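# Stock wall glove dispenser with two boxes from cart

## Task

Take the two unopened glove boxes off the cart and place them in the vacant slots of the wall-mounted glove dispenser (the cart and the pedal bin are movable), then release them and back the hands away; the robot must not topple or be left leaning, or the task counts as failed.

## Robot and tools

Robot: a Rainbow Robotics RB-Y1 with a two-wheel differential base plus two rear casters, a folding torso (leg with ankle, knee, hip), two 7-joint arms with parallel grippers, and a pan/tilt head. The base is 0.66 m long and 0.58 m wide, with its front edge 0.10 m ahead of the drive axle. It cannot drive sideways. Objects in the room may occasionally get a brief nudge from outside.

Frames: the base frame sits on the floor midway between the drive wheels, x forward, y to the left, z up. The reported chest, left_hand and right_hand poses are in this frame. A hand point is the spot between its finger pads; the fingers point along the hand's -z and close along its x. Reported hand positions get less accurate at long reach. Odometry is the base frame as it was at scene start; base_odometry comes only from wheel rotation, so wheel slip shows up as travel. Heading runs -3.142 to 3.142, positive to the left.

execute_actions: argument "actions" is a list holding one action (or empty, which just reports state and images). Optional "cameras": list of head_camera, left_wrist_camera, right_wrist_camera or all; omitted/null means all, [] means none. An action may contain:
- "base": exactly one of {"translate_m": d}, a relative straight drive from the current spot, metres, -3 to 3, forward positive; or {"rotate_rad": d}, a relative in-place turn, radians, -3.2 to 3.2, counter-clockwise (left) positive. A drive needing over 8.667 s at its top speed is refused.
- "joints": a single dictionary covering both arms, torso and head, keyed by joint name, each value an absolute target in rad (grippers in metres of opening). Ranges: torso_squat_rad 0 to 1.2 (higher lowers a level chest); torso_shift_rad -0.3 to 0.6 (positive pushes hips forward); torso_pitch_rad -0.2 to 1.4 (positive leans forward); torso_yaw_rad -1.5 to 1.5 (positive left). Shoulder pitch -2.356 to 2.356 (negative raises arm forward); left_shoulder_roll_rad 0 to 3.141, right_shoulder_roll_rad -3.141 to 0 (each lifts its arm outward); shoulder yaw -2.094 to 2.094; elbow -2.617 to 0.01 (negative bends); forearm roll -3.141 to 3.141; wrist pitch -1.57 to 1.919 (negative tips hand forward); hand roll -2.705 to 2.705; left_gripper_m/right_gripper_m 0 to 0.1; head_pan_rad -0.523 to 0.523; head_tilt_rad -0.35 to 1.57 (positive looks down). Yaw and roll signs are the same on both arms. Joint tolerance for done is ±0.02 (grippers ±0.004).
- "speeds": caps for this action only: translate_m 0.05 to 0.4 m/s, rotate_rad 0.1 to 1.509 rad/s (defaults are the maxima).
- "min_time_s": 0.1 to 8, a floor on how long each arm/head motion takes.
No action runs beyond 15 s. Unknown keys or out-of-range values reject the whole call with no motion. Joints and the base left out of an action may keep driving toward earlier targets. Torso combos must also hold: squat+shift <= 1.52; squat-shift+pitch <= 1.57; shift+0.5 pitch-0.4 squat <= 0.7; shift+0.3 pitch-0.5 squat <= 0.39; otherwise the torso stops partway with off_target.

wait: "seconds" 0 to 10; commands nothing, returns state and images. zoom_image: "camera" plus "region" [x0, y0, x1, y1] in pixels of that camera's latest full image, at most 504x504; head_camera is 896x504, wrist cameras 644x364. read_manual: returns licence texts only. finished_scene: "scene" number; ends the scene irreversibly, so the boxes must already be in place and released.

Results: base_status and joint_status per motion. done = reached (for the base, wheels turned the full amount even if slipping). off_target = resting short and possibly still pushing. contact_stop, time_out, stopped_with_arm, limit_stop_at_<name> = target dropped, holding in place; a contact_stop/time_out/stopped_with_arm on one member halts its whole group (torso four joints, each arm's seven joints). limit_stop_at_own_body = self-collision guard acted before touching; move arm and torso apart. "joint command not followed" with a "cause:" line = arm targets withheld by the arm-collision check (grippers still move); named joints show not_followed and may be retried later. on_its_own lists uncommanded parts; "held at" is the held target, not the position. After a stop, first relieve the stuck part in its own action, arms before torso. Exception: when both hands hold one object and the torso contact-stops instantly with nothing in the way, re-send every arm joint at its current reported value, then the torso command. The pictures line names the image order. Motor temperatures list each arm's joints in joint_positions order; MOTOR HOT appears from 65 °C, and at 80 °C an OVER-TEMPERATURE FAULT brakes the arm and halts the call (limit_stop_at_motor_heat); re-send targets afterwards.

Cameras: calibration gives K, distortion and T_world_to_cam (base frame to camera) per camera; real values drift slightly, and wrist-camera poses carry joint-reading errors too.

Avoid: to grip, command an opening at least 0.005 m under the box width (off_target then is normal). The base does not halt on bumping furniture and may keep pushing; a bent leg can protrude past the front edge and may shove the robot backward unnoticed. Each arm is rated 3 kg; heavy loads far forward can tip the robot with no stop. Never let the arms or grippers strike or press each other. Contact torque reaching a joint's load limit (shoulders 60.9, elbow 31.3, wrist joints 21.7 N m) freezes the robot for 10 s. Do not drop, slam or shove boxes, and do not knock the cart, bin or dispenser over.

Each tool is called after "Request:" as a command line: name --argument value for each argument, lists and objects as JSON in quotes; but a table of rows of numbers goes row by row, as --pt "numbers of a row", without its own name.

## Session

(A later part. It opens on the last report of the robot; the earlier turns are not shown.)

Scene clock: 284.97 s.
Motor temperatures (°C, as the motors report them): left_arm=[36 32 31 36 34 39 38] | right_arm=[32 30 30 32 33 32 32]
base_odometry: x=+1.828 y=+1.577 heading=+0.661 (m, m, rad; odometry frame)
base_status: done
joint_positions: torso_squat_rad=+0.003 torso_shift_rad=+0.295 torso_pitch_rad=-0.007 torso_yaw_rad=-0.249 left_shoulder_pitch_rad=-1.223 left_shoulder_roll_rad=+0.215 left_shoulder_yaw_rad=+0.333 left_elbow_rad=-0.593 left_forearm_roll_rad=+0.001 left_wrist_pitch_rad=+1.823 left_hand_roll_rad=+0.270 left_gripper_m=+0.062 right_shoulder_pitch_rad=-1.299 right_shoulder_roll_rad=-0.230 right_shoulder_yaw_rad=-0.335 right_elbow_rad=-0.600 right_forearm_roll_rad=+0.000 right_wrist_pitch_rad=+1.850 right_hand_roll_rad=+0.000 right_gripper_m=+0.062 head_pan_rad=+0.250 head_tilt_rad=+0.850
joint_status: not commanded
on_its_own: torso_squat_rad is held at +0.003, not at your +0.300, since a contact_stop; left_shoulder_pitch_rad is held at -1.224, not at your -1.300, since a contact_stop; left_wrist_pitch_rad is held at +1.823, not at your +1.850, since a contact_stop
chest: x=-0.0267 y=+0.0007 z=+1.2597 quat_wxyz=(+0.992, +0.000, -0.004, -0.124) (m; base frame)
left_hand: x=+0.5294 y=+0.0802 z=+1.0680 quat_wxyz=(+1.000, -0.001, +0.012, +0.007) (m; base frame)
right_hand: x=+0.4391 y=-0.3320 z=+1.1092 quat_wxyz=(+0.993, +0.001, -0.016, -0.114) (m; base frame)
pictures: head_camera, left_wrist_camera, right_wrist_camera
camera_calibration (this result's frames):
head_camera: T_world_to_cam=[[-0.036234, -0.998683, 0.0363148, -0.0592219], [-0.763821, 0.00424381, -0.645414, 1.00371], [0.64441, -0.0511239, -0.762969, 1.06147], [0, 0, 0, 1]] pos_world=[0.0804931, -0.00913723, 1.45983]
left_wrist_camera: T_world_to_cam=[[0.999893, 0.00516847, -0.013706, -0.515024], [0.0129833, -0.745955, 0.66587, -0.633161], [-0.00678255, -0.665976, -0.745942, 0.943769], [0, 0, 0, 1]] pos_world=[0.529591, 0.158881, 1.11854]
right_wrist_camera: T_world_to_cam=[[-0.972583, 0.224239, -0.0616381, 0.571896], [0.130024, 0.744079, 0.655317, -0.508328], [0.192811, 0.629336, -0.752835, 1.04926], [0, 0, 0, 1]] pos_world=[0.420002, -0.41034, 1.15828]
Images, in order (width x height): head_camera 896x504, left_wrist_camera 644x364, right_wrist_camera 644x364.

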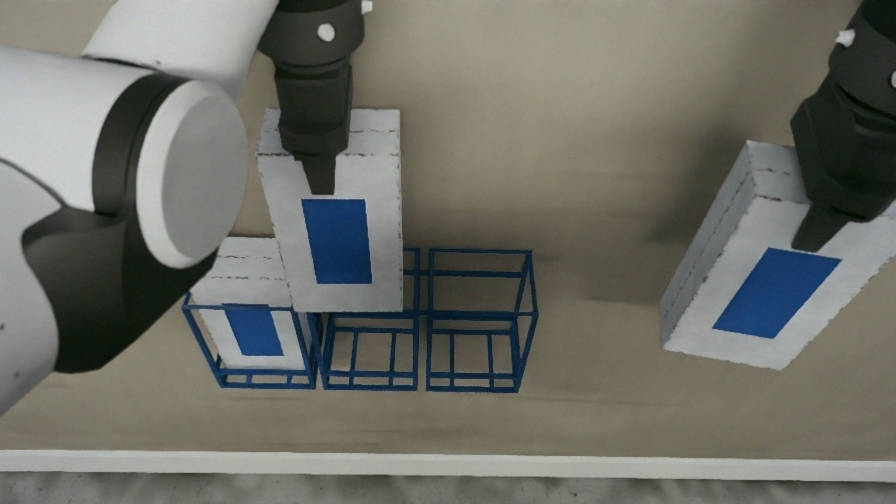

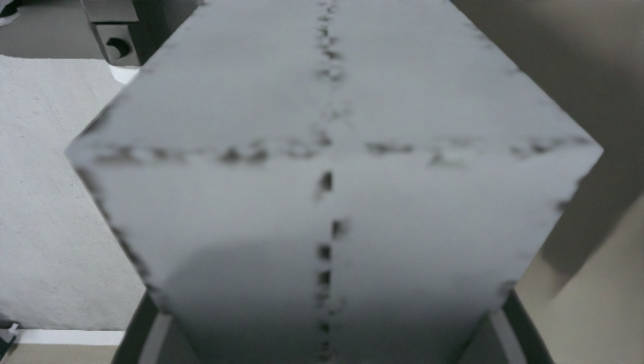

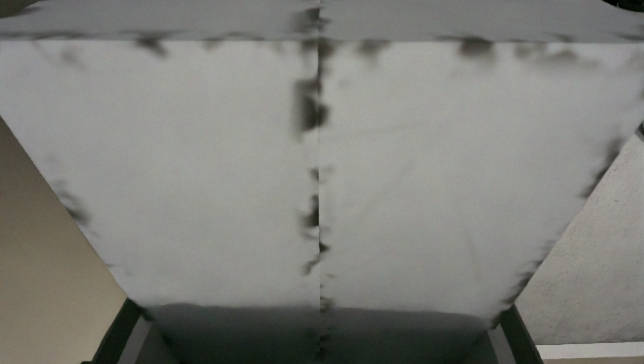

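Request:
execute_actions --actions '[{"joints":{"left_shoulder_pitch_rad":-1.28,"left_shoulder_roll_rad":0.23,"left_shoulder_yaw_rad":0.335,"left_wrist_pitch_rad":1.88,"left_elbow_rad":-0.6,"left_hand_roll_rad":0.29,"torso_yaw_rad":-0.275,"torso_shift_rad":0.3,"torso_pitch_rad":0,"torso_squat_rad":0}}]' --cameras '[]'

Request:
execute_actions --actions '[{"base":{"translate_m":0.02},"speeds":{"translate_m":0.05}}]' --cameras '["head_camera"]'

Request:
execute_actions --actions '[{"base":{"translate_m":0.008},"joints":{"torso_squat_rad":0.35},"speeds":{"translate_m":0.05}}]' --cameras '["head_camera"]'

Scene clock: 299.17 s.
Motor temperatures (°C, as the motors report them): left_arm=[35 31 31 35 34 37 38] | right_arm=[32 30 30 32 33 32 32]
base_odometry: x=+1.828 y=+1.577 heading=+0.661 (m, m, rad; odometry frame)
base_status: not commanded
joint_positions: torso_squat_rad=+0.000 torso_shift_rad=+0.300 torso_pitch_rad=+0.000 torso_yaw_rad=-0.275 left_shoulder_pitch_rad=-1.280 left_shoulder_roll_rad=+0.230 left_shoulder_yaw_rad=+0.335 left_elbow_rad=-0.600 left_forearm_roll_rad=+0.001 left_wrist_pitch_rad=+1.880 left_hand_roll_rad=+0.290 left_gripper_m=+0.062 right_shoulder_pitch_rad=-1.299 right_shoulder_roll_rad=-0.230 right_shoulder_yaw_rad=-0.335 right_elbow_rad=-0.600 right_forearm_roll_rad=+0.000 right_wrist_pitch_rad=+1.850 right_hand_roll_rad=+0.000 right_gripper_m=+0.062 head_pan_rad=+0.250 head_tilt_rad=+0.850
joint_status: all done
chest: x=-0.0210 y=+0.0007 z=+1.2586 quat_wxyz=(+0.991, +0.000, +0.000, -0.137) (m; base frame)
left_hand: x=+0.5380 y=+0.0627 z=+1.0949 quat_wxyz=(+1.000, +0.000, +0.012, +0.001) (m; base frame)
right_hand: x=+0.4347 y=-0.3442 z=+1.1046 quat_wxyz=(+0.992, +0.001, -0.013, -0.127) (m; base frame)
pictures: none
No camera images: the call's "cameras" was empty. Leave "cameras" out to get every camera's image.

Scene clock: 300.37 s.
Motor temperatures (°C, as the motors report them): left_arm=[35 31 31 35 34 37 38] | right_arm=[32 30 30 32 33 32 32]
base_odometry: x=+1.844 y=+1.590 heading=+0.661 (m, m, rad; odometry frame)
base_status: done
joint_positions: torso_squat_rad=+0.000 torso_shift_rad=+0.300 torso_pitch_rad=+0.000 torso_yaw_rad=-0.275 left_shoulder_pitch_rad=-1.280 left_shoulder_roll_rad=+0.230 left_shoulder_yaw_rad=+0.335 left_elbow_rad=-0.600 left_forearm_roll_rad=+0.001 left_wrist_pitch_rad=+1.880 left_hand_roll_rad=+0.290 left_gripper_m=+0.062 right_shoulder_pitch_rad=-1.299 right_shoulder_roll_rad=-0.230 right_shoulder_yaw_rad=-0.335 right_elbow_rad=-0.600 right_forearm_roll_rad=+0.000 right_wrist_pitch_rad=+1.850 right_hand_roll_rad=+0.000 right_gripper_m=+0.062 head_pan_rad=+0.250 head_tilt_rad=+0.850
joint_status: not commanded
chest: x=-0.0210 y=+0.0007 z=+1.2586 quat_wxyz=(+0.991, +0.000, +0.000, -0.137) (m; base frame)
left_hand: x=+0.5379 y=+0.0627 z=+1.0948 quat_wxyz=(+1.000, +0.000, +0.012, +0.001) (m; base frame)
right_hand: x=+0.4348 y=-0.3441 z=+1.1046 quat_wxyz=(+0.992, +0.001, -0.013, -0.127) (m; base frame)
pictures: head_camera
camera_calibration (this result's frames):
head_camera: T_world_to_cam=[[-0.0621691, -0.997398, 0.0364869, -0.0598083], [-0.768327, 0.0244933, -0.639589, 0.999984], [0.637032, -0.0677965, -0.76785, 1.063], [0, 0, 0, 1]] pos_world=[0.0874322, -0.0120781, 1.45798]
Images, in order (width x height): head_camera 896x504.

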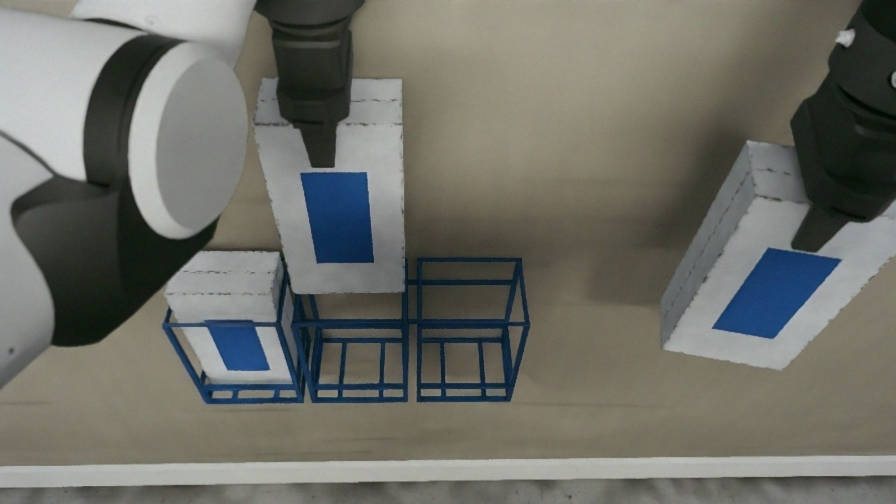

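Scene clock: 301.10 s.
Motor temperatures (°C, as the motors report them): left_arm=[35 31 31 35 34 37 38] | right_arm=[32 30 30 32 33 32 32]
base_odometry: x=+1.850 y=+1.594 heading=+0.662 (m, m, rad; odometry frame)
base_status: done
joint_positions: torso_squat_rad=+0.026 torso_shift_rad=+0.296 torso_pitch_rad=-0.006 torso_yaw_rad=-0.274 left_shoulder_pitch_rad=-1.278 left_shoulder_roll_rad=+0.228 left_shoulder_yaw_rad=+0.334 left_elbow_rad=-0.599 left_forearm_roll_rad=+0.001 left_wrist_pitch_rad=+1.880 left_hand_roll_rad=+0.290 left_gripper_m=+0.062 right_shoulder_pitch_rad=-1.299 right_shoulder_roll_rad=-0.230 right_shoulder_yaw_rad=-0.335 right_elbow_rad=-0.600 right_forearm_roll_rad=+0.000 right_wrist_pitch_rad=+1.850 right_hand_roll_rad=+0.000 right_gripper_m=+0.062 head_pan_rad=+0.250 head_tilt_rad=+0.850
joint_status: torso_squat_rad contact_stop (moved +0.026 of +0.350)
on_its_own: torso_squat_rad is held at +0.025, not at your +0.350, since a contact_stop
chest: x=-0.0257 y=+0.0008 z=+1.2592 quat_wxyz=(+0.991, +0.000, -0.003, -0.137) (m; base frame)
left_hand: x=+0.5335 y=+0.0627 z=+1.0981 quat_wxyz=(+1.000, +0.000, +0.010, +0.000) (m; base frame)
right_hand: x=+0.4312 y=-0.3438 z=+1.1083 quat_wxyz=(+0.992, +0.001, -0.016, -0.127) (m; base frame)
pictures: head_camera
camera_calibration (this result's frames):
head_camera: T_world_to_cam=[[-0.0617031, -0.997436, 0.0362407, -0.0597014], [-0.76406, 0.0238415, -0.644704, 1.00323], [0.642187, -0.0674703, -0.763573, 1.06126], [0, 0, 0, 1]] pos_world=[0.0813212, -0.0118637, 1.4593]
Images, in order (width x height): head_camera 896x504.

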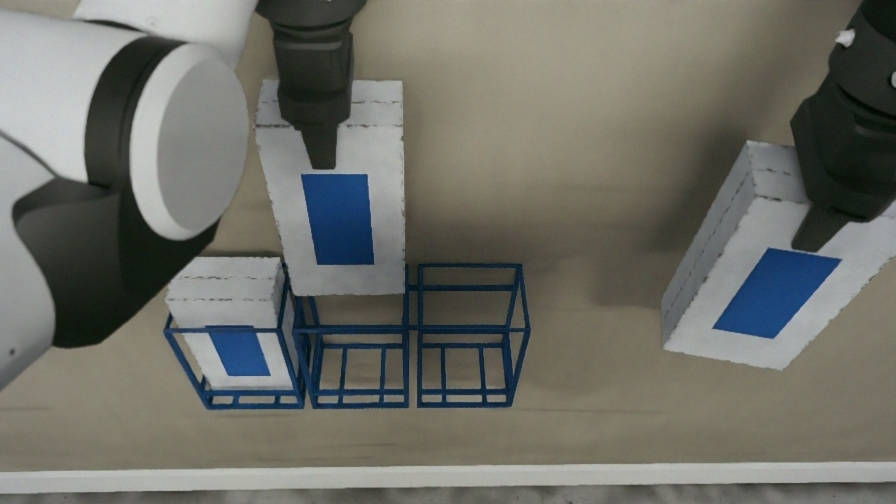

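Request:
execute_actions --actions '[{"base":{"translate_m":-0.04},"joints":{"torso_squat_rad":0,"torso_shift_rad":0.3,"torso_pitch_rad":0,"head_tilt_rad":0.55},"speeds":{"translate_m":0.05}}]' --cameras '[]'

Request:
execute_actions --actions '[{"joints":{"left_wrist_pitch_rad":1.78}}]' --cameras '["head_camera"]'

Scene clock: 326.47 s.
Motor temperatures (°C, as the motors report them): left_arm=[34 31 31 34 34 35 38] | right_arm=[32 30 30 32 33 32 32]
base_odometry: x=+1.819 y=+1.570 heading=+0.660 (m, m, rad; odometry frame)
base_status: done
joint_positions: torso_squat_rad=+0.000 torso_shift_rad=+0.300 torso_pitch_rad=+0.000 torso_yaw_rad=-0.274 left_shoulder_pitch_rad=-1.279 left_shoulder_roll_rad=+0.230 left_shoulder_yaw_rad=+0.335 left_elbow_rad=-0.600 left_forearm_roll_rad=+0.001 left_wrist_pitch_rad=+1.880 left_hand_roll_rad=+0.290 left_gripper_m=+0.062 right_shoulder_pitch_rad=-1.299 right_shoulder_roll_rad=-0.230 right_shoulder_yaw_rad=-0.335 right_elbow_rad=-0.600 right_forearm_roll_rad=+0.000 right_wrist_pitch_rad=+1.850 right_hand_roll_rad=+0.000 right_gripper_m=+0.062 head_pan_rad=+0.250 head_tilt_rad=+0.550
joint_status: all done
chest: x=-0.0210 y=+0.0008 z=+1.2586 quat_wxyz=(+0.991, +0.000, +0.000, -0.137) (m; base frame)
left_hand: x=+0.5378 y=+0.0632 z=+1.0947 quat_wxyz=(+1.000, +0.000, +0.012, +0.001) (m; base frame)
right_hand: x=+0.4350 y=-0.3438 z=+1.1047 quat_wxyz=(+0.992, +0.001, -0.013, -0.127) (m; base frame)
pictures: none
No camera images: the call's "cameras" was empty. Leave "cameras" out to get every camera's image.

Scene clock: 327.03 s.
Motor temperatures (°C, as the motors report them): left_arm=[34 31 31 34 34 35 38] | right_arm=[32 30 30 32 33 32 32]
base_odometry: x=+1.819 y=+1.570 heading=+0.660 (m, m, rad; odometry frame)
base_status: not commanded
joint_positions: torso_squat_rad=+0.000 torso_shift_rad=+0.300 torso_pitch_rad=+0.000 torso_yaw_rad=-0.274 left_shoulder_pitch_rad=-1.279 left_shoulder_roll_rad=+0.230 left_shoulder_yaw_rad=+0.335 left_elbow_rad=-0.600 left_forearm_roll_rad=+0.001 left_wrist_pitch_rad=+1.780 left_hand_roll_rad=+0.290 left_gripper_m=+0.062 right_shoulder_pitch_rad=-1.299 right_shoulder_roll_rad=-0.230 right_shoulder_yaw_rad=-0.335 right_elbow_rad=-0.600 right_forearm_roll_rad=+0.000 right_wrist_pitch_rad=+1.850 right_hand_roll_rad=+0.000 right_gripper_m=+0.062 head_pan_rad=+0.250 head_tilt_rad=+0.550
joint_status: all done
chest: x=-0.0210 y=+0.0008 z=+1.2586 quat_wxyz=(+0.991, +0.000, +0.000, -0.137) (m; base frame)
left_hand: x=+0.5599 y=+0.0567 z=+1.0953 quat_wxyz=(+0.999, -0.014, -0.036, +0.001) (m; base frame)
right_hand: x=+0.4350 y=-0.3438 z=+1.1047 quat_wxyz=(+0.992, +0.001, -0.013, -0.127) (m; base frame)
pictures: head_camera
camera_calibration (this result's frames):
head_camera: T_world_to_cam=[[-0.0705701, -0.997218, 0.0239988, -0.0414638], [-0.545109, 0.0184046, -0.838163, 1.28955], [0.83539, -0.0722313, -0.544891, 0.737703], [0, 0, 0, 1]] pos_world=[0.0837488, -0.0117969, 1.48382]
Images, in order (width x height): head_camera 896x504.

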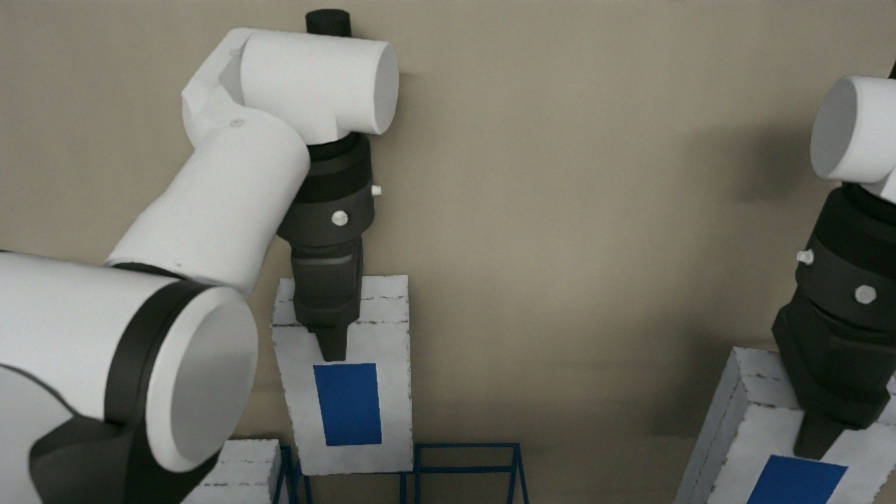

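Request:
execute_actions --actions '[{"base":{"translate_m":0.012},"joints":{"torso_squat_rad":0.35,"head_tilt_rad":0.85},"speeds":{"translate_m":0.05}}]' --cameras '["head_camera"]'

Request:
execute_actions --actions '[{"base":{"translate_m":0.02},"joints":{"torso_squat_rad":0.56},"speeds":{"translate_m":0.05}}]' --cameras '["head_camera"]'

Scene clock: 355.87 s.
Motor temperatures (°C, as the motors report them): left_arm=[34 30 31 34 34 34 38] | right_arm=[32 30 30 32 33 32 32]
base_odometry: x=+1.828 y=+1.577 heading=+0.661 (m, m, rad; odometry frame)
base_status: done
joint_positions: torso_squat_rad=+0.350 torso_shift_rad=+0.300 torso_pitch_rad=+0.000 torso_yaw_rad=-0.274 left_shoulder_pitch_rad=-1.279 left_shoulder_roll_rad=+0.230 left_shoulder_yaw_rad=+0.335 left_elbow_rad=-0.600 left_forearm_roll_rad=+0.001 left_wrist_pitch_rad=+1.780 left_hand_roll_rad=+0.290 left_gripper_m=+0.062 right_shoulder_pitch_rad=-1.299 right_shoulder_roll_rad=-0.230 right_shoulder_yaw_rad=-0.335 right_elbow_rad=-0.600 right_forearm_roll_rad=+0.000 right_wrist_pitch_rad=+1.850 right_hand_roll_rad=+0.000 right_gripper_m=+0.062 head_pan_rad=+0.250 head_tilt_rad=+0.850
joint_status: all done
chest: x=-0.0336 y=+0.0007 z=+1.2181 quat_wxyz=(+0.991, +0.000, +0.000, -0.137) (m; base frame)
left_hand: x=+0.5473 y=+0.0567 z=+1.0549 quat_wxyz=(+0.999, -0.014, -0.036, +0.001) (m; base frame)
right_hand: x=+0.4224 y=-0.3438 z=+1.0642 quat_wxyz=(+0.992, +0.001, -0.013, -0.127) (m; base frame)
pictures: head_camera
camera_calibration (this result's frames):
head_camera: T_world_to_cam=[[-0.0615475, -0.997433, 0.0366082, -0.0591964], [-0.768217, 0.0239234, -0.639743, 0.964551], [0.637224, -0.0674976, -0.767717, 1.03979], [0, 0, 0, 1]] pos_world=[0.0747639, -0.0119367, 1.41749]
Images, in order (width x height): head_camera 896x504.

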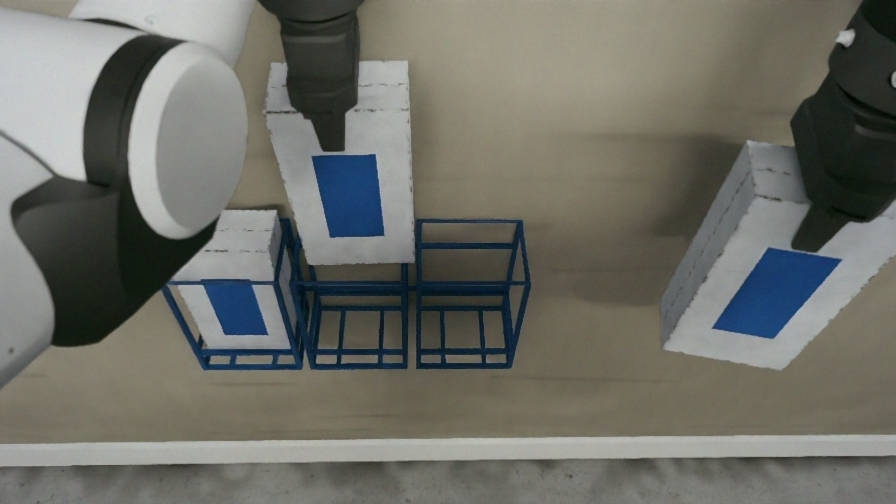

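Scene clock: 357.37 s.
Motor temperatures (°C, as the motors report them): left_arm=[33 30 31 34 34 34 38] | right_arm=[32 30 30 32 33 32 32]
base_odometry: x=+1.844 y=+1.589 heading=+0.661 (m, m, rad; odometry frame)
base_status: done
joint_positions: torso_squat_rad=+0.560 torso_shift_rad=+0.299 torso_pitch_rad=-0.003 torso_yaw_rad=-0.274 left_shoulder_pitch_rad=-1.286 left_shoulder_roll_rad=+0.235 left_shoulder_yaw_rad=+0.335 left_elbow_rad=-0.604 left_forearm_roll_rad=+0.000 left_wrist_pitch_rad=+1.780 left_hand_roll_rad=+0.290 left_gripper_m=+0.062 right_shoulder_pitch_rad=-1.299 right_shoulder_roll_rad=-0.230 right_shoulder_yaw_rad=-0.335 right_elbow_rad=-0.600 right_forearm_roll_rad=+0.000 right_wrist_pitch_rad=+1.850 right_hand_roll_rad=+0.000 right_gripper_m=+0.062 head_pan_rad=+0.250 head_tilt_rad=+0.850
joint_status: all done
chest: x=-0.0542 y=+0.0007 z=+1.1566 quat_wxyz=(+0.991, +0.000, -0.001, -0.137) (m; base frame)
left_hand: x=+0.5303 y=+0.0578 z=+1.0006 quat_wxyz=(+0.999, -0.014, -0.043, +0.003) (m; base frame)
right_hand: x=+0.4023 y=-0.3438 z=+1.0040 quat_wxyz=(+0.992, +0.001, -0.014, -0.127) (m; base frame)
pictures: head_camera
camera_calibration (this result's frames):
head_camera: T_world_to_cam=[[-0.0613909, -0.997449, 0.0364311, -0.0580597], [-0.766444, 0.0237291, -0.641873, 0.911943], [0.639371, -0.0673275, -0.765945, 1.00377], [0, 0, 0, 1]] pos_world=[0.0536092, -0.01197, 1.3563]
Images, in order (width x height): head_camera 896x504.

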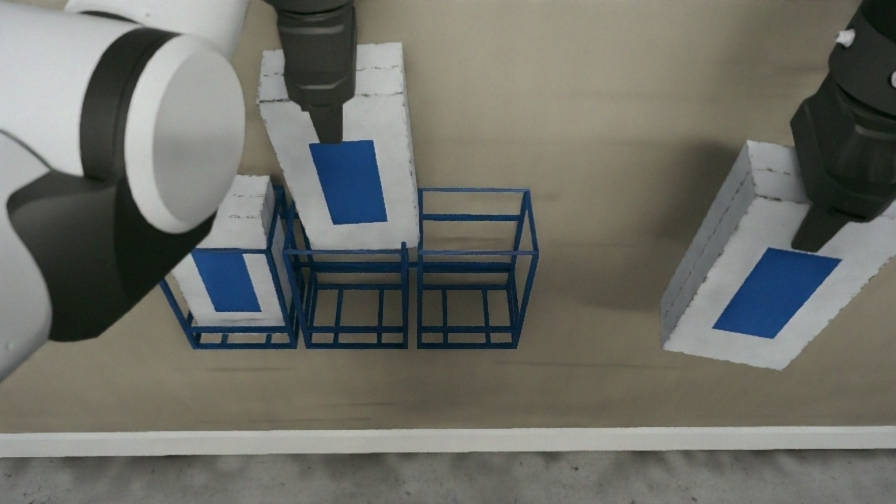

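Request:
execute_actions --actions '[{"joints":{"torso_squat_rad":0.47}}]' --cameras '[]'

Request:
execute_actions --actions '[{"base":{"translate_m":-0.006},"joints":{"torso_yaw_rad":-0.25,"left_hand_roll_rad":0.265,"left_shoulder_pitch_rad":-1.279,"left_shoulder_roll_rad":0.23,"left_elbow_rad":-0.6}}]' --cameras '["head_camera"]'

Request:
execute_actions --actions '[{"base":{"translate_m":0.01},"joints":{"torso_squat_rad":0.6},"speeds":{"translate_m":0.05}}]' --cameras '["head_camera"]'

Scene clock: 365.30 s.
Motor temperatures (°C, as the motors report them): left_arm=[32 30 31 33 34 34 38] | right_arm=[32 30 30 32 33 32 32]
base_odometry: x=+1.844 y=+1.589 heading=+0.661 (m, m, rad; odometry frame)
base_status: not commanded
joint_positions: torso_squat_rad=+0.470 torso_shift_rad=+0.300 torso_pitch_rad=+0.000 torso_yaw_rad=-0.274 left_shoulder_pitch_rad=-1.280 left_shoulder_roll_rad=+0.230 left_shoulder_yaw_rad=+0.335 left_elbow_rad=-0.600 left_forearm_roll_rad=+0.001 left_wrist_pitch_rad=+1.780 left_hand_roll_rad=+0.290 left_gripper_m=+0.062 right_shoulder_pitch_rad=-1.299 right_shoulder_roll_rad=-0.230 right_shoulder_yaw_rad=-0.335 right_elbow_rad=-0.600 right_forearm_roll_rad=+0.000 right_wrist_pitch_rad=+1.850 right_hand_roll_rad=+0.000 right_gripper_m=+0.062 head_pan_rad=+0.250 head_tilt_rad=+0.850
joint_status: all done
chest: x=-0.0433 y=+0.0007 z=+1.1861 quat_wxyz=(+0.991, +0.000, +0.000, -0.137) (m; base frame)
left_hand: x=+0.5378 y=+0.0568 z=+1.0232 quat_wxyz=(+0.999, -0.014, -0.036, +0.001) (m; base frame)
right_hand: x=+0.4126 y=-0.3438 z=+1.0321 quat_wxyz=(+0.992, +0.001, -0.013, -0.127) (m; base frame)
pictures: none
No camera images: the call's "cameras" was empty. Leave "cameras" out to get every camera's image.

Scene clock: 366.60 s.
Motor temperatures (°C, as the motors report them): left_arm=[32 30 31 33 34 34 38] | right_arm=[32 30 30 32 33 32 32]
base_odometry: x=+1.839 y=+1.586 heading=+0.661 (m, m, rad; odometry frame)
base_status: done
joint_positions: torso_squat_rad=+0.470 torso_shift_rad=+0.300 torso_pitch_rad=+0.000 torso_yaw_rad=-0.250 left_shoulder_pitch_rad=-1.279 left_shoulder_roll_rad=+0.230 left_shoulder_yaw_rad=+0.335 left_elbow_rad=-0.600 left_forearm_roll_rad=+0.001 left_wrist_pitch_rad=+1.780 left_hand_roll_rad=+0.265 left_gripper_m=+0.062 right_shoulder_pitch_rad=-1.299 right_shoulder_roll_rad=-0.230 right_shoulder_yaw_rad=-0.335 right_elbow_rad=-0.600 right_forearm_roll_rad=+0.000 right_wrist_pitch_rad=+1.850 right_hand_roll_rad=+0.000 right_gripper_m=+0.062 head_pan_rad=+0.250 head_tilt_rad=+0.850
joint_status: all done
chest: x=-0.0434 y=+0.0006 z=+1.1861 quat_wxyz=(+0.992, +0.000, +0.000, -0.125) (m; base frame)
left_hand: x=+0.5359 y=+0.0710 z=+1.0226 quat_wxyz=(+0.999, -0.013, -0.036, +0.001) (m; base frame)
right_hand: x=+0.4208 y=-0.3327 z=+1.0322 quat_wxyz=(+0.993, +0.001, -0.013, -0.115) (m; base frame)
pictures: head_camera
camera_calibration (this result's frames):
head_camera: T_world_to_cam=[[-0.0372465, -0.99864, 0.0364818, -0.0575333], [-0.768698, 0.00530513, -0.63959, 0.936365], [0.638527, -0.051866, -0.76785, 1.02168], [0, 0, 0, 1]] pos_world=[0.0652686, -0.00943204, 1.38549]
Images, in order (width x height): head_camera 896x504.

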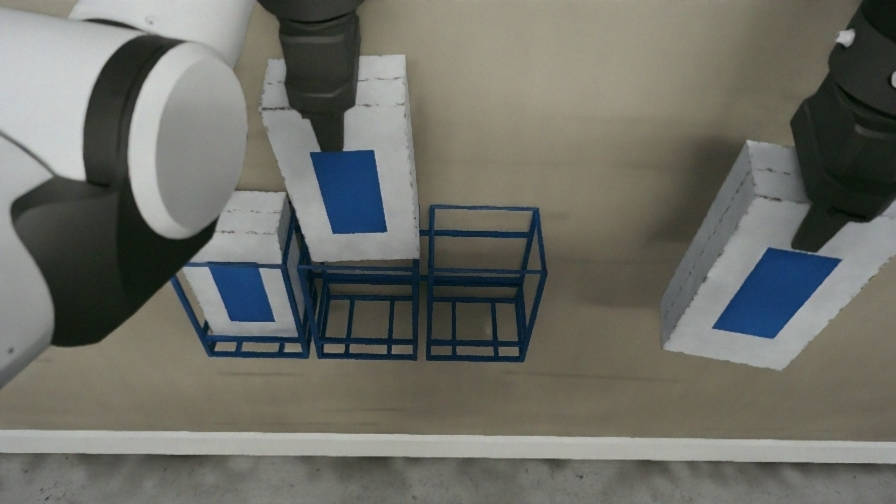

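Scene clock: 367.80 s.
Motor temperatures (°C, as the motors report them): left_arm=[32 30 31 33 34 34 38] | right_arm=[32 30 30 32 33 32 32]
base_odometry: x=+1.847 y=+1.592 heading=+0.662 (m, m, rad; odometry frame)
base_status: done
joint_positions: torso_squat_rad=+0.600 torso_shift_rad=+0.299 torso_pitch_rad=-0.003 torso_yaw_rad=-0.250 left_shoulder_pitch_rad=-1.285 left_shoulder_roll_rad=+0.236 left_shoulder_yaw_rad=+0.335 left_elbow_rad=-0.604 left_forearm_roll_rad=-0.001 left_wrist_pitch_rad=+1.780 left_hand_roll_rad=+0.265 left_gripper_m=+0.063 right_shoulder_pitch_rad=-1.299 right_shoulder_roll_rad=-0.230 right_shoulder_yaw_rad=-0.335 right_elbow_rad=-0.600 right_forearm_roll_rad=+0.000 right_wrist_pitch_rad=+1.850 right_hand_roll_rad=+0.000 right_gripper_m=+0.062 head_pan_rad=+0.250 head_tilt_rad=+0.850
joint_status: all done
chest: x=-0.0588 y=+0.0007 z=+1.1420 quat_wxyz=(+0.992, +0.000, -0.001, -0.124) (m; base frame)
left_hand: x=+0.5243 y=+0.0730 z=+0.9859 quat_wxyz=(+0.999, -0.013, -0.044, +0.003) (m; base frame)
right_hand: x=+0.4061 y=-0.3324 z=+0.9895 quat_wxyz=(+0.993, +0.001, -0.014, -0.114) (m; base frame)
pictures: head_camera
camera_calibration (this result's frames):
head_camera: T_world_to_cam=[[-0.0369116, -0.998652, 0.036497, -0.0564205], [-0.766723, 0.00487801, -0.641959, 0.899108], [0.640916, -0.0516789, -0.76587, 0.995462], [0, 0, 0, 1]] pos_world=[0.0492774, -0.00928591, 1.34164]
Images, in order (width x height): head_camera 896x504.

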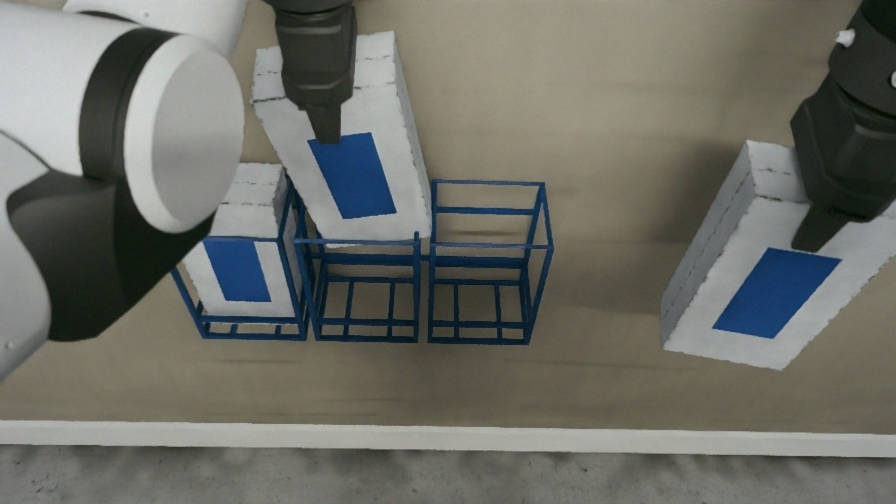

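Request:
execute_actions --actions '[{"joints":{"torso_yaw_rad":-0.215,"left_hand_roll_rad":0.23,"torso_squat_rad":0.57},"min_time_s":1.5}]' --cameras '["head_camera"]'

Request:
execute_actions --actions '[{"base":{"translate_m":0.01},"joints":{"torso_squat_rad":0.66},"speeds":{"translate_m":0.05}}]' --cameras '["head_camera"]'

Scene clock: 377.27 s.
Motor temperatures (°C, as the motors report them): left_arm=[31 30 31 33 35 34 38] | right_arm=[32 30 30 32 33 32 32]
base_odometry: x=+1.847 y=+1.592 heading=+0.662 (m, m, rad; odometry frame)
base_status: not commanded
joint_positions: torso_squat_rad=+0.570 torso_shift_rad=+0.300 torso_pitch_rad=+0.000 torso_yaw_rad=-0.215 left_shoulder_pitch_rad=-1.281 left_shoulder_roll_rad=+0.231 left_shoulder_yaw_rad=+0.335 left_elbow_rad=-0.601 left_forearm_roll_rad=+0.001 left_wrist_pitch_rad=+1.780 left_hand_roll_rad=+0.230 left_gripper_m=+0.063 right_shoulder_pitch_rad=-1.299 right_shoulder_roll_rad=-0.230 right_shoulder_yaw_rad=-0.335 right_elbow_rad=-0.600 right_forearm_roll_rad=+0.000 right_wrist_pitch_rad=+1.850 right_hand_roll_rad=+0.000 right_gripper_m=+0.062 head_pan_rad=+0.250 head_tilt_rad=+0.850
joint_status: all done
chest: x=-0.0540 y=+0.0007 z=+1.1529 quat_wxyz=(+0.994, +0.000, +0.000, -0.107) (m; base frame)
left_hand: x=+0.5237 y=+0.0913 z=+0.9915 quat_wxyz=(+0.999, -0.012, -0.039, +0.001) (m; base frame)
right_hand: x=+0.4217 y=-0.3162 z=+0.9992 quat_wxyz=(+0.995, +0.001, -0.013, -0.097) (m; base frame)
pictures: head_camera
camera_calibration (this result's frames):
head_camera: T_world_to_cam=[[-0.0022695, -0.999328, 0.0365925, -0.0548782], [-0.768116, -0.0216884, -0.639943, 0.907473], [0.640306, -0.0295596, -0.767551, 1.00265], [0, 0, 0, 1]] pos_world=[0.0549146, -0.0055216, 1.35233]
Images, in order (width x height): head_camera 896x504.

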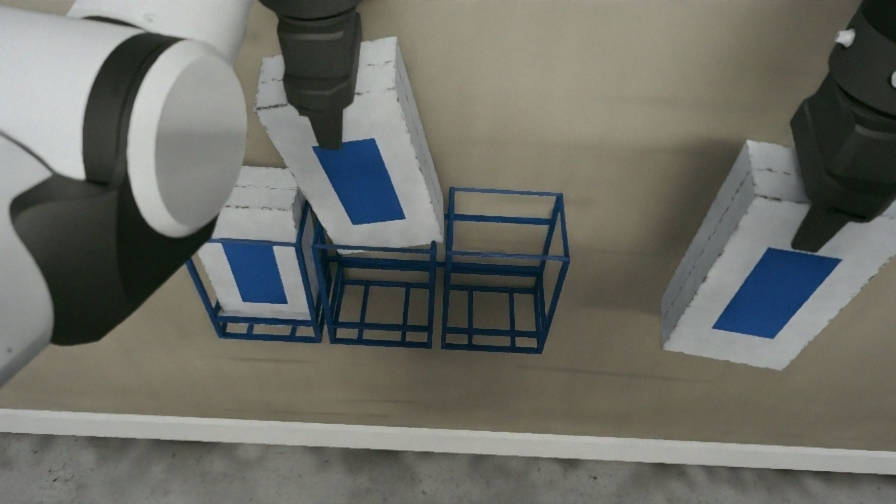

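Scene clock: 378.73 s.
Motor temperatures (°C, as the motors report them): left_arm=[31 30 31 33 35 34 38] | right_arm=[32 30 30 32 33 32 32]
base_odometry: x=+1.855 y=+1.598 heading=+0.663 (m, m, rad; odometry frame)
base_status: done
joint_positions: torso_squat_rad=+0.660 torso_shift_rad=+0.300 torso_pitch_rad=+0.000 torso_yaw_rad=-0.215 left_shoulder_pitch_rad=-1.280 left_shoulder_roll_rad=+0.231 left_shoulder_yaw_rad=+0.335 left_elbow_rad=-0.600 left_forearm_roll_rad=+0.000 left_wrist_pitch_rad=+1.780 left_hand_roll_rad=+0.230 left_gripper_m=+0.063 right_shoulder_pitch_rad=-1.299 right_shoulder_roll_rad=-0.230 right_shoulder_yaw_rad=-0.335 right_elbow_rad=-0.600 right_forearm_roll_rad=+0.000 right_wrist_pitch_rad=+1.850 right_hand_roll_rad=+0.000 right_gripper_m=+0.062 head_pan_rad=+0.250 head_tilt_rad=+0.850
joint_status: all done
chest: x=-0.0644 y=+0.0005 z=+1.1182 quat_wxyz=(+0.994, +0.000, +0.000, -0.107) (m; base frame)
left_hand: x=+0.5125 y=+0.0914 z=+0.9553 quat_wxyz=(+0.999, -0.012, -0.037, +0.001) (m; base frame)
right_hand: x=+0.4112 y=-0.3162 z=+0.9642 quat_wxyz=(+0.995, +0.001, -0.013, -0.097) (m; base frame)
pictures: head_camera
camera_calibration (this result's frames):
head_camera: T_world_to_cam=[[-0.00218198, -0.999332, 0.0364749, -0.0536249], [-0.768374, -0.0216685, -0.639634, 0.876851], [0.639998, -0.029422, -0.767813, 0.982993], [0, 0, 0, 1]] pos_world=[0.0445189, -0.00566738, 1.31758]
Images, in order (width x height): head_camera 896x504.

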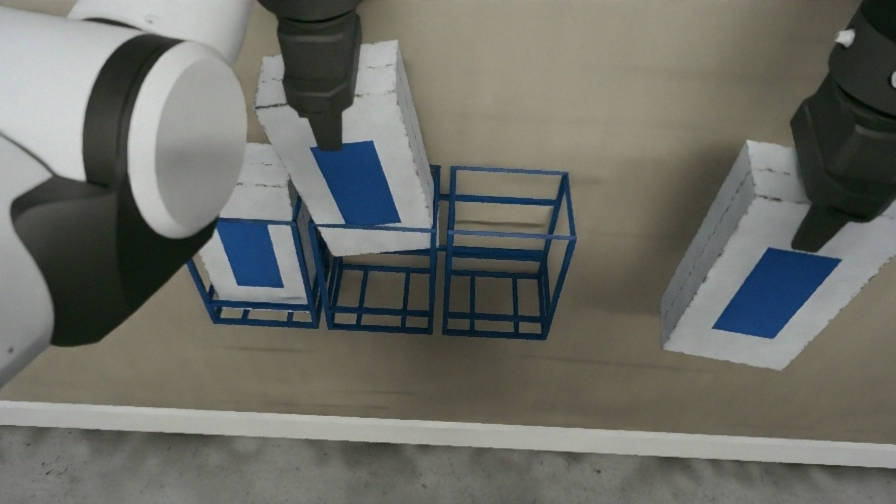

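Request:
execute_actions --actions '[{"base":{"translate_m":0.025},"joints":{"torso_squat_rad":0.85,"torso_yaw_rad":-0.245,"left_hand_roll_rad":0.26},"speeds":{"translate_m":0.05}}]' --cameras '["head_camera"]'

Scene clock: 384.63 s.
Motor temperatures (°C, as the motors report them): left_arm=[31 30 31 33 34 34 38] | right_arm=[32 30 30 32 33 32 32]
base_odometry: x=+1.875 y=+1.613 heading=+0.664 (m, m, rad; odometry frame)
base_status: done
joint_positions: torso_squat_rad=+0.850 torso_shift_rad=+0.300 torso_pitch_rad=+0.000 torso_yaw_rad=-0.245 left_shoulder_pitch_rad=-1.281 left_shoulder_roll_rad=+0.232 left_shoulder_yaw_rad=+0.335 left_elbow_rad=-0.602 left_forearm_roll_rad=+0.000 left_wrist_pitch_rad=+1.778 left_hand_roll_rad=+0.260 left_gripper_m=+0.063 right_shoulder_pitch_rad=-1.299 right_shoulder_roll_rad=-0.230 right_shoulder_yaw_rad=-0.335 right_elbow_rad=-0.600 right_forearm_roll_rad=+0.000 right_wrist_pitch_rad=+1.850 right_hand_roll_rad=+0.000 right_gripper_m=+0.062 head_pan_rad=+0.250 head_tilt_rad=+0.850
joint_status: all done
chest: x=-0.0913 y=+0.0005 z=+1.0313 quat_wxyz=(+0.993, +0.000, +0.000, -0.122) (m; base frame)
left_hand: x=+0.4896 y=+0.0743 z=+0.8702 quat_wxyz=(+0.999, -0.013, -0.040, +0.002) (m; base frame)
right_hand: x=+0.3746 y=-0.3305 z=+0.8774 quat_wxyz=(+0.994, +0.001, -0.013, -0.112) (m; base frame)
pictures: head_camera
camera_calibration (this result's frames):
head_camera: T_world_to_cam=[[-0.0322024, -0.998815, 0.0364805, -0.0533388], [-0.768656, 0.00141906, -0.639661, 0.800596], [0.638851, -0.0486396, -0.767791, 0.933331], [0, 0, 0, 1]] pos_world=[0.0174056, -0.00901486, 1.23066]
Images, in order (width x height): head_camera 896x504.

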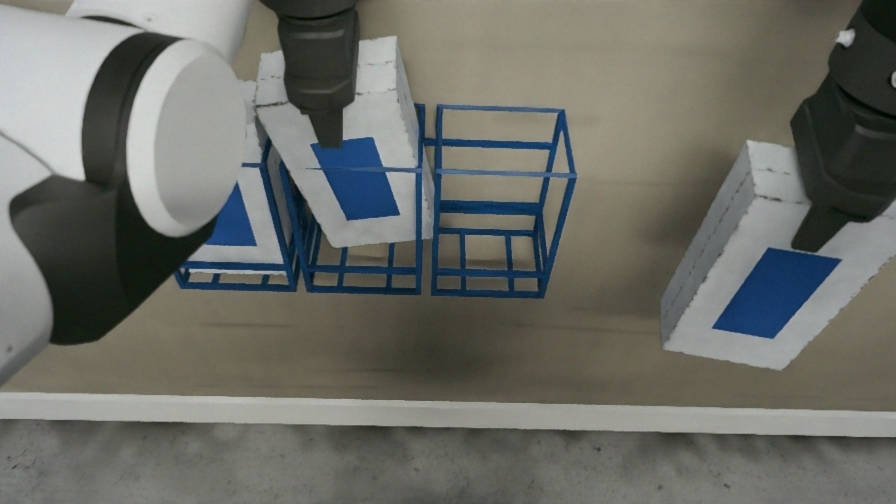

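Request:
execute_actions --actions '[{"joints":{"left_gripper_m":0.1}}]' --cameras '[]'

Request:
execute_actions --actions '[{"base":{"translate_m":-0.03},"joints":{"torso_squat_rad":0.35},"speeds":{"translate_m":0.05}}]' --cameras '["head_camera"]'

Scene clock: 388.93 s.
Motor temperatures (°C, as the motors report them): left_arm=[31 30 31 33 34 35 38] | right_arm=[32 30 30 32 33 32 32]
base_odometry: x=+1.874 y=+1.613 heading=+0.664 (m, m, rad; odometry frame)
base_status: not commanded
joint_positions: torso_squat_rad=+0.850 torso_shift_rad=+0.300 torso_pitch_rad=+0.000 torso_yaw_rad=-0.245 left_shoulder_pitch_rad=-1.280 left_shoulder_roll_rad=+0.230 left_shoulder_yaw_rad=+0.335 left_elbow_rad=-0.600 left_forearm_roll_rad=+0.001 left_wrist_pitch_rad=+1.780 left_hand_roll_rad=+0.260 left_gripper_m=+0.100 right_shoulder_pitch_rad=-1.299 right_shoulder_roll_rad=-0.230 right_shoulder_yaw_rad=-0.335 right_elbow_rad=-0.600 right_forearm_roll_rad=+0.000 right_wrist_pitch_rad=+1.850 right_hand_roll_rad=+0.000 right_gripper_m=+0.062 head_pan_rad=+0.250 head_tilt_rad=+0.850
joint_status: all done
chest: x=-0.0914 y=+0.0005 z=+1.0313 quat_wxyz=(+0.993, +0.000, +0.000, -0.122) (m; base frame)
left_hand: x=+0.4881 y=+0.0738 z=+0.8686 quat_wxyz=(+0.999, -0.013, -0.037, +0.001) (m; base frame)
right_hand: x=+0.3746 y=-0.3305 z=+0.8774 quat_wxyz=(+0.994, +0.001, -0.013, -0.112) (m; base frame)
pictures: none
No camera images: the call's "cameras" was empty. Leave "cameras" out to get every camera's image.

Scene clock: 391.47 s.
Motor temperatures (°C, as the motors report them): left_arm=[31 30 31 33 34 35 38] | right_arm=[32 30 30 32 33 32 32]
base_odometry: x=+1.851 y=+1.595 heading=+0.663 (m, m, rad; odometry frame)
base_status: done
joint_positions: torso_squat_rad=+0.350 torso_shift_rad=+0.300 torso_pitch_rad=+0.000 torso_yaw_rad=-0.245 left_shoulder_pitch_rad=-1.276 left_shoulder_roll_rad=+0.228 left_shoulder_yaw_rad=+0.335 left_elbow_rad=-0.597 left_forearm_roll_rad=+0.001 left_wrist_pitch_rad=+1.782 left_hand_roll_rad=+0.260 left_gripper_m=+0.098 right_shoulder_pitch_rad=-1.299 right_shoulder_roll_rad=-0.230 right_shoulder_yaw_rad=-0.335 right_elbow_rad=-0.600 right_forearm_roll_rad=+0.000 right_wrist_pitch_rad=+1.850 right_hand_roll_rad=+0.000 right_gripper_m=+0.062 head_pan_rad=+0.250 head_tilt_rad=+0.850
joint_status: all done
chest: x=-0.0340 y=+0.0006 z=+1.2182 quat_wxyz=(+0.993, +0.000, +0.000, -0.122) (m; base frame)
left_hand: x=+0.5430 y=+0.0736 z=+1.0524 quat_wxyz=(+0.999, -0.012, -0.032, +0.000) (m; base frame)
right_hand: x=+0.4319 y=-0.3303 z=+1.0644 quat_wxyz=(+0.994, +0.001, -0.013, -0.112) (m; base frame)
pictures: head_camera
camera_calibration (this result's frames):
head_camera: T_world_to_cam=[[-0.0322224, -0.998815, 0.0364647, -0.058124], [-0.768343, 0.00142078, -0.640037, 0.964606], [0.639227, -0.0486409, -0.767479, 1.03987], [0, 0, 0, 1]] pos_world=[0.074564, -0.0088455, 1.41758]
Images, in order (width x height): head_camera 896x504.

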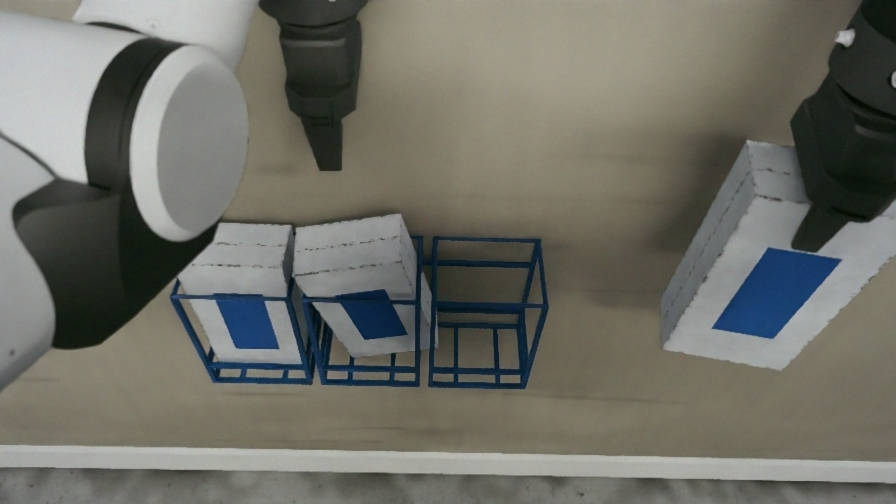

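Request:
execute_actions --actions '[{"base":{"translate_m":-0.035},"joints":{"torso_yaw_rad":-0.335,"left_hand_roll_rad":0.35,"left_gripper_m":0.0,"left_shoulder_pitch_rad":-1.28,"left_shoulder_roll_rad":0.23,"left_elbow_rad":-0.6,"left_wrist_pitch_rad":1.78},"speeds":{"translate_m":0.05}}]' --cameras '[]'

Request:
execute_actions --actions '[{"base":{"translate_m":0.03},"joints":{"torso_squat_rad":0.68},"speeds":{"translate_m":0.05}}]' --cameras '["head_camera"]'

Scene clock: 410.50 s.
Motor temperatures (°C, as the motors report them): left_arm=[33 30 31 35 34 42 38] | right_arm=[32 30 30 32 33 32 32]
base_odometry: x=+1.823 y=+1.573 heading=+0.661 (m, m, rad; odometry frame)
base_status: done
joint_positions: torso_squat_rad=+0.350 torso_shift_rad=+0.300 torso_pitch_rad=+0.000 torso_yaw_rad=-0.335 left_shoulder_pitch_rad=-1.280 left_shoulder_roll_rad=+0.230 left_shoulder_yaw_rad=+0.335 left_elbow_rad=-0.600 left_forearm_roll_rad=+0.001 left_wrist_pitch_rad=+1.780 left_hand_roll_rad=+0.350 left_gripper_m=+0.000 right_shoulder_pitch_rad=-1.299 right_shoulder_roll_rad=-0.230 right_shoulder_yaw_rad=-0.335 right_elbow_rad=-0.600 right_forearm_roll_rad=+0.000 right_wrist_pitch_rad=+1.850 right_hand_roll_rad=+0.000 right_gripper_m=+0.062 head_pan_rad=+0.250 head_tilt_rad=+0.850
joint_status: all done
chest: x=-0.0337 y=+0.0006 z=+1.2181 quat_wxyz=(+0.986, +0.000, +0.000, -0.167) (m; base frame)
left_hand: x=+0.5498 y=+0.0211 z=+1.0554 quat_wxyz=(+0.999, -0.016, -0.035, +0.001) (m; base frame)
right_hand: x=+0.4006 y=-0.3710 z=+1.0643 quat_wxyz=(+0.988, +0.000, -0.013, -0.157) (m; base frame)
pictures: none
No camera images: the call's "cameras" was empty. Leave "cameras" out to get every camera's image.

Scene clock: 412.43 s.
Motor temperatures (°C, as the motors report them): left_arm=[33 30 31 35 34 41 38] | right_arm=[32 30 30 32 33 32 32]
base_odometry: x=+1.847 y=+1.592 heading=+0.662 (m, m, rad; odometry frame)
base_status: done
joint_positions: torso_squat_rad=+0.680 torso_shift_rad=+0.300 torso_pitch_rad=+0.000 torso_yaw_rad=-0.335 left_shoulder_pitch_rad=-1.280 left_shoulder_roll_rad=+0.230 left_shoulder_yaw_rad=+0.335 left_elbow_rad=-0.600 left_forearm_roll_rad=+0.001 left_wrist_pitch_rad=+1.780 left_hand_roll_rad=+0.350 left_gripper_m=+0.000 right_shoulder_pitch_rad=-1.299 right_shoulder_roll_rad=-0.230 right_shoulder_yaw_rad=-0.335 right_elbow_rad=-0.600 right_forearm_roll_rad=+0.000 right_wrist_pitch_rad=+1.850 right_hand_roll_rad=+0.000 right_gripper_m=+0.062 head_pan_rad=+0.250 head_tilt_rad=+0.850
joint_status: all done
chest: x=-0.0672 y=+0.0005 z=+1.1099 quat_wxyz=(+0.986, +0.000, +0.000, -0.167) (m; base frame)
left_hand: x=+0.5163 y=+0.0210 z=+0.9475 quat_wxyz=(+0.999, -0.016, -0.036, +0.001) (m; base frame)
right_hand: x=+0.3671 y=-0.3711 z=+0.9562 quat_wxyz=(+0.988, +0.000, -0.013, -0.157) (m; base frame)
pictures: head_camera
camera_calibration (this result's frames):
head_camera: T_world_to_cam=[[-0.121944, -0.991869, 0.0363956, -0.0613456], [-0.765165, 0.0705899, -0.639952, 0.869921], [0.63218, -0.105887, -0.767552, 0.977649], [0, 0, 0, 1]] pos_world=[0.0401027, -0.0187342, 1.30934]
Images, in order (width x height): head_camera 896x504.

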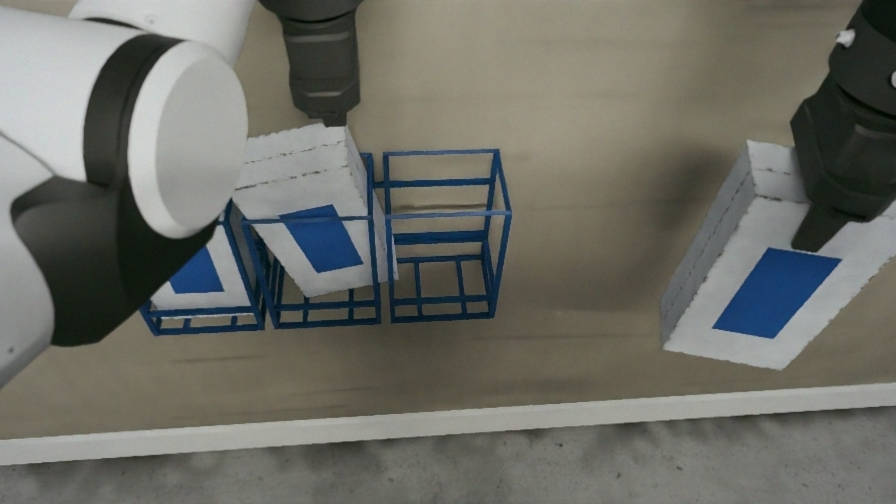

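Request:
execute_actions --actions '[{"base":{"translate_m":0.012},"joints":{"torso_squat_rad":0.8},"speeds":{"translate_m":0.05}}]' --cameras '["head_camera","left_wrist_camera"]'

Scene clock: 417.33 s.
Motor temperatures (°C, as the motors report them): left_arm=[33 30 31 35 34 40 38] | right_arm=[32 30 30 32 33 32 32]
base_odometry: x=+1.856 y=+1.599 heading=+0.663 (m, m, rad; odometry frame)
base_status: done
joint_positions: torso_squat_rad=+0.800 torso_shift_rad=+0.300 torso_pitch_rad=-0.001 torso_yaw_rad=-0.335 left_shoulder_pitch_rad=-1.282 left_shoulder_roll_rad=+0.231 left_shoulder_yaw_rad=+0.335 left_elbow_rad=-0.601 left_forearm_roll_rad=+0.001 left_wrist_pitch_rad=+1.780 left_hand_roll_rad=+0.350 left_gripper_m=+0.000 right_shoulder_pitch_rad=-1.299 right_shoulder_roll_rad=-0.230 right_shoulder_yaw_rad=-0.335 right_elbow_rad=-0.600 right_forearm_roll_rad=+0.000 right_wrist_pitch_rad=+1.850 right_hand_roll_rad=+0.000 right_gripper_m=+0.062 head_pan_rad=+0.250 head_tilt_rad=+0.850
joint_status: all done
chest: x=-0.0843 y=+0.0005 z=+1.0559 quat_wxyz=(+0.986, +0.000, +0.000, -0.167) (m; base frame)
left_hand: x=+0.5000 y=+0.0208 z=+0.8951 quat_wxyz=(+0.999, -0.017, -0.037, +0.001) (m; base frame)
right_hand: x=+0.3501 y=-0.3711 z=+0.9024 quat_wxyz=(+0.988, +0.001, -0.013, -0.157) (m; base frame)
pictures: head_camera, left_wrist_camera
camera_calibration (this result's frames):
head_camera: T_world_to_cam=[[-0.121964, -0.99187, 0.0363111, -0.0614197], [-0.764723, 0.0705862, -0.640481, 0.822844], [0.632711, -0.105884, -0.767115, 0.946525], [0, 0, 0, 1]] pos_world=[0.0228806, -0.0187803, 1.25534]
left_wrist_camera: T_world_to_cam=[[0.99635, -0.0053891, 0.085188, -0.574158], [-0.0625967, -0.724636, 0.686283, -0.542879], [0.0580319, -0.689111, -0.722329, 0.721987], [0, 0, 0, 1]] pos_world=[0.496181, 0.101045, 0.942992]
Images, in order (width x height): head_camera 896x504, left_wrist_camera 644x364.

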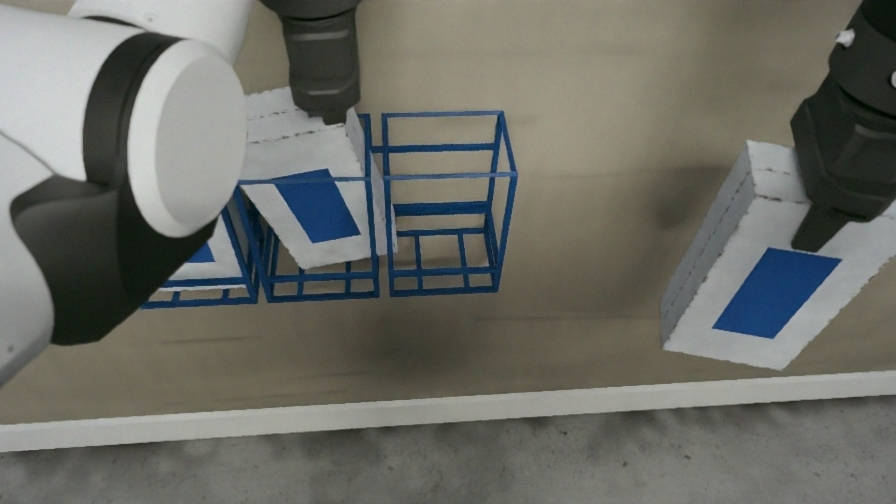

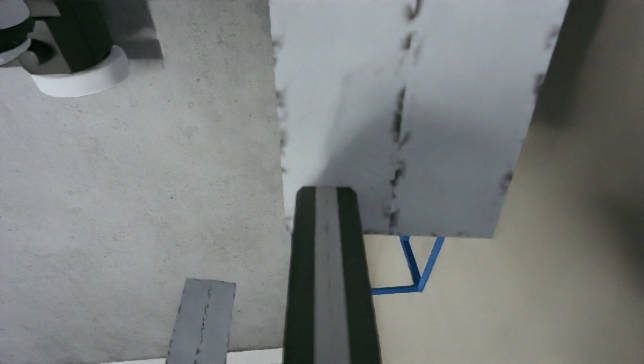

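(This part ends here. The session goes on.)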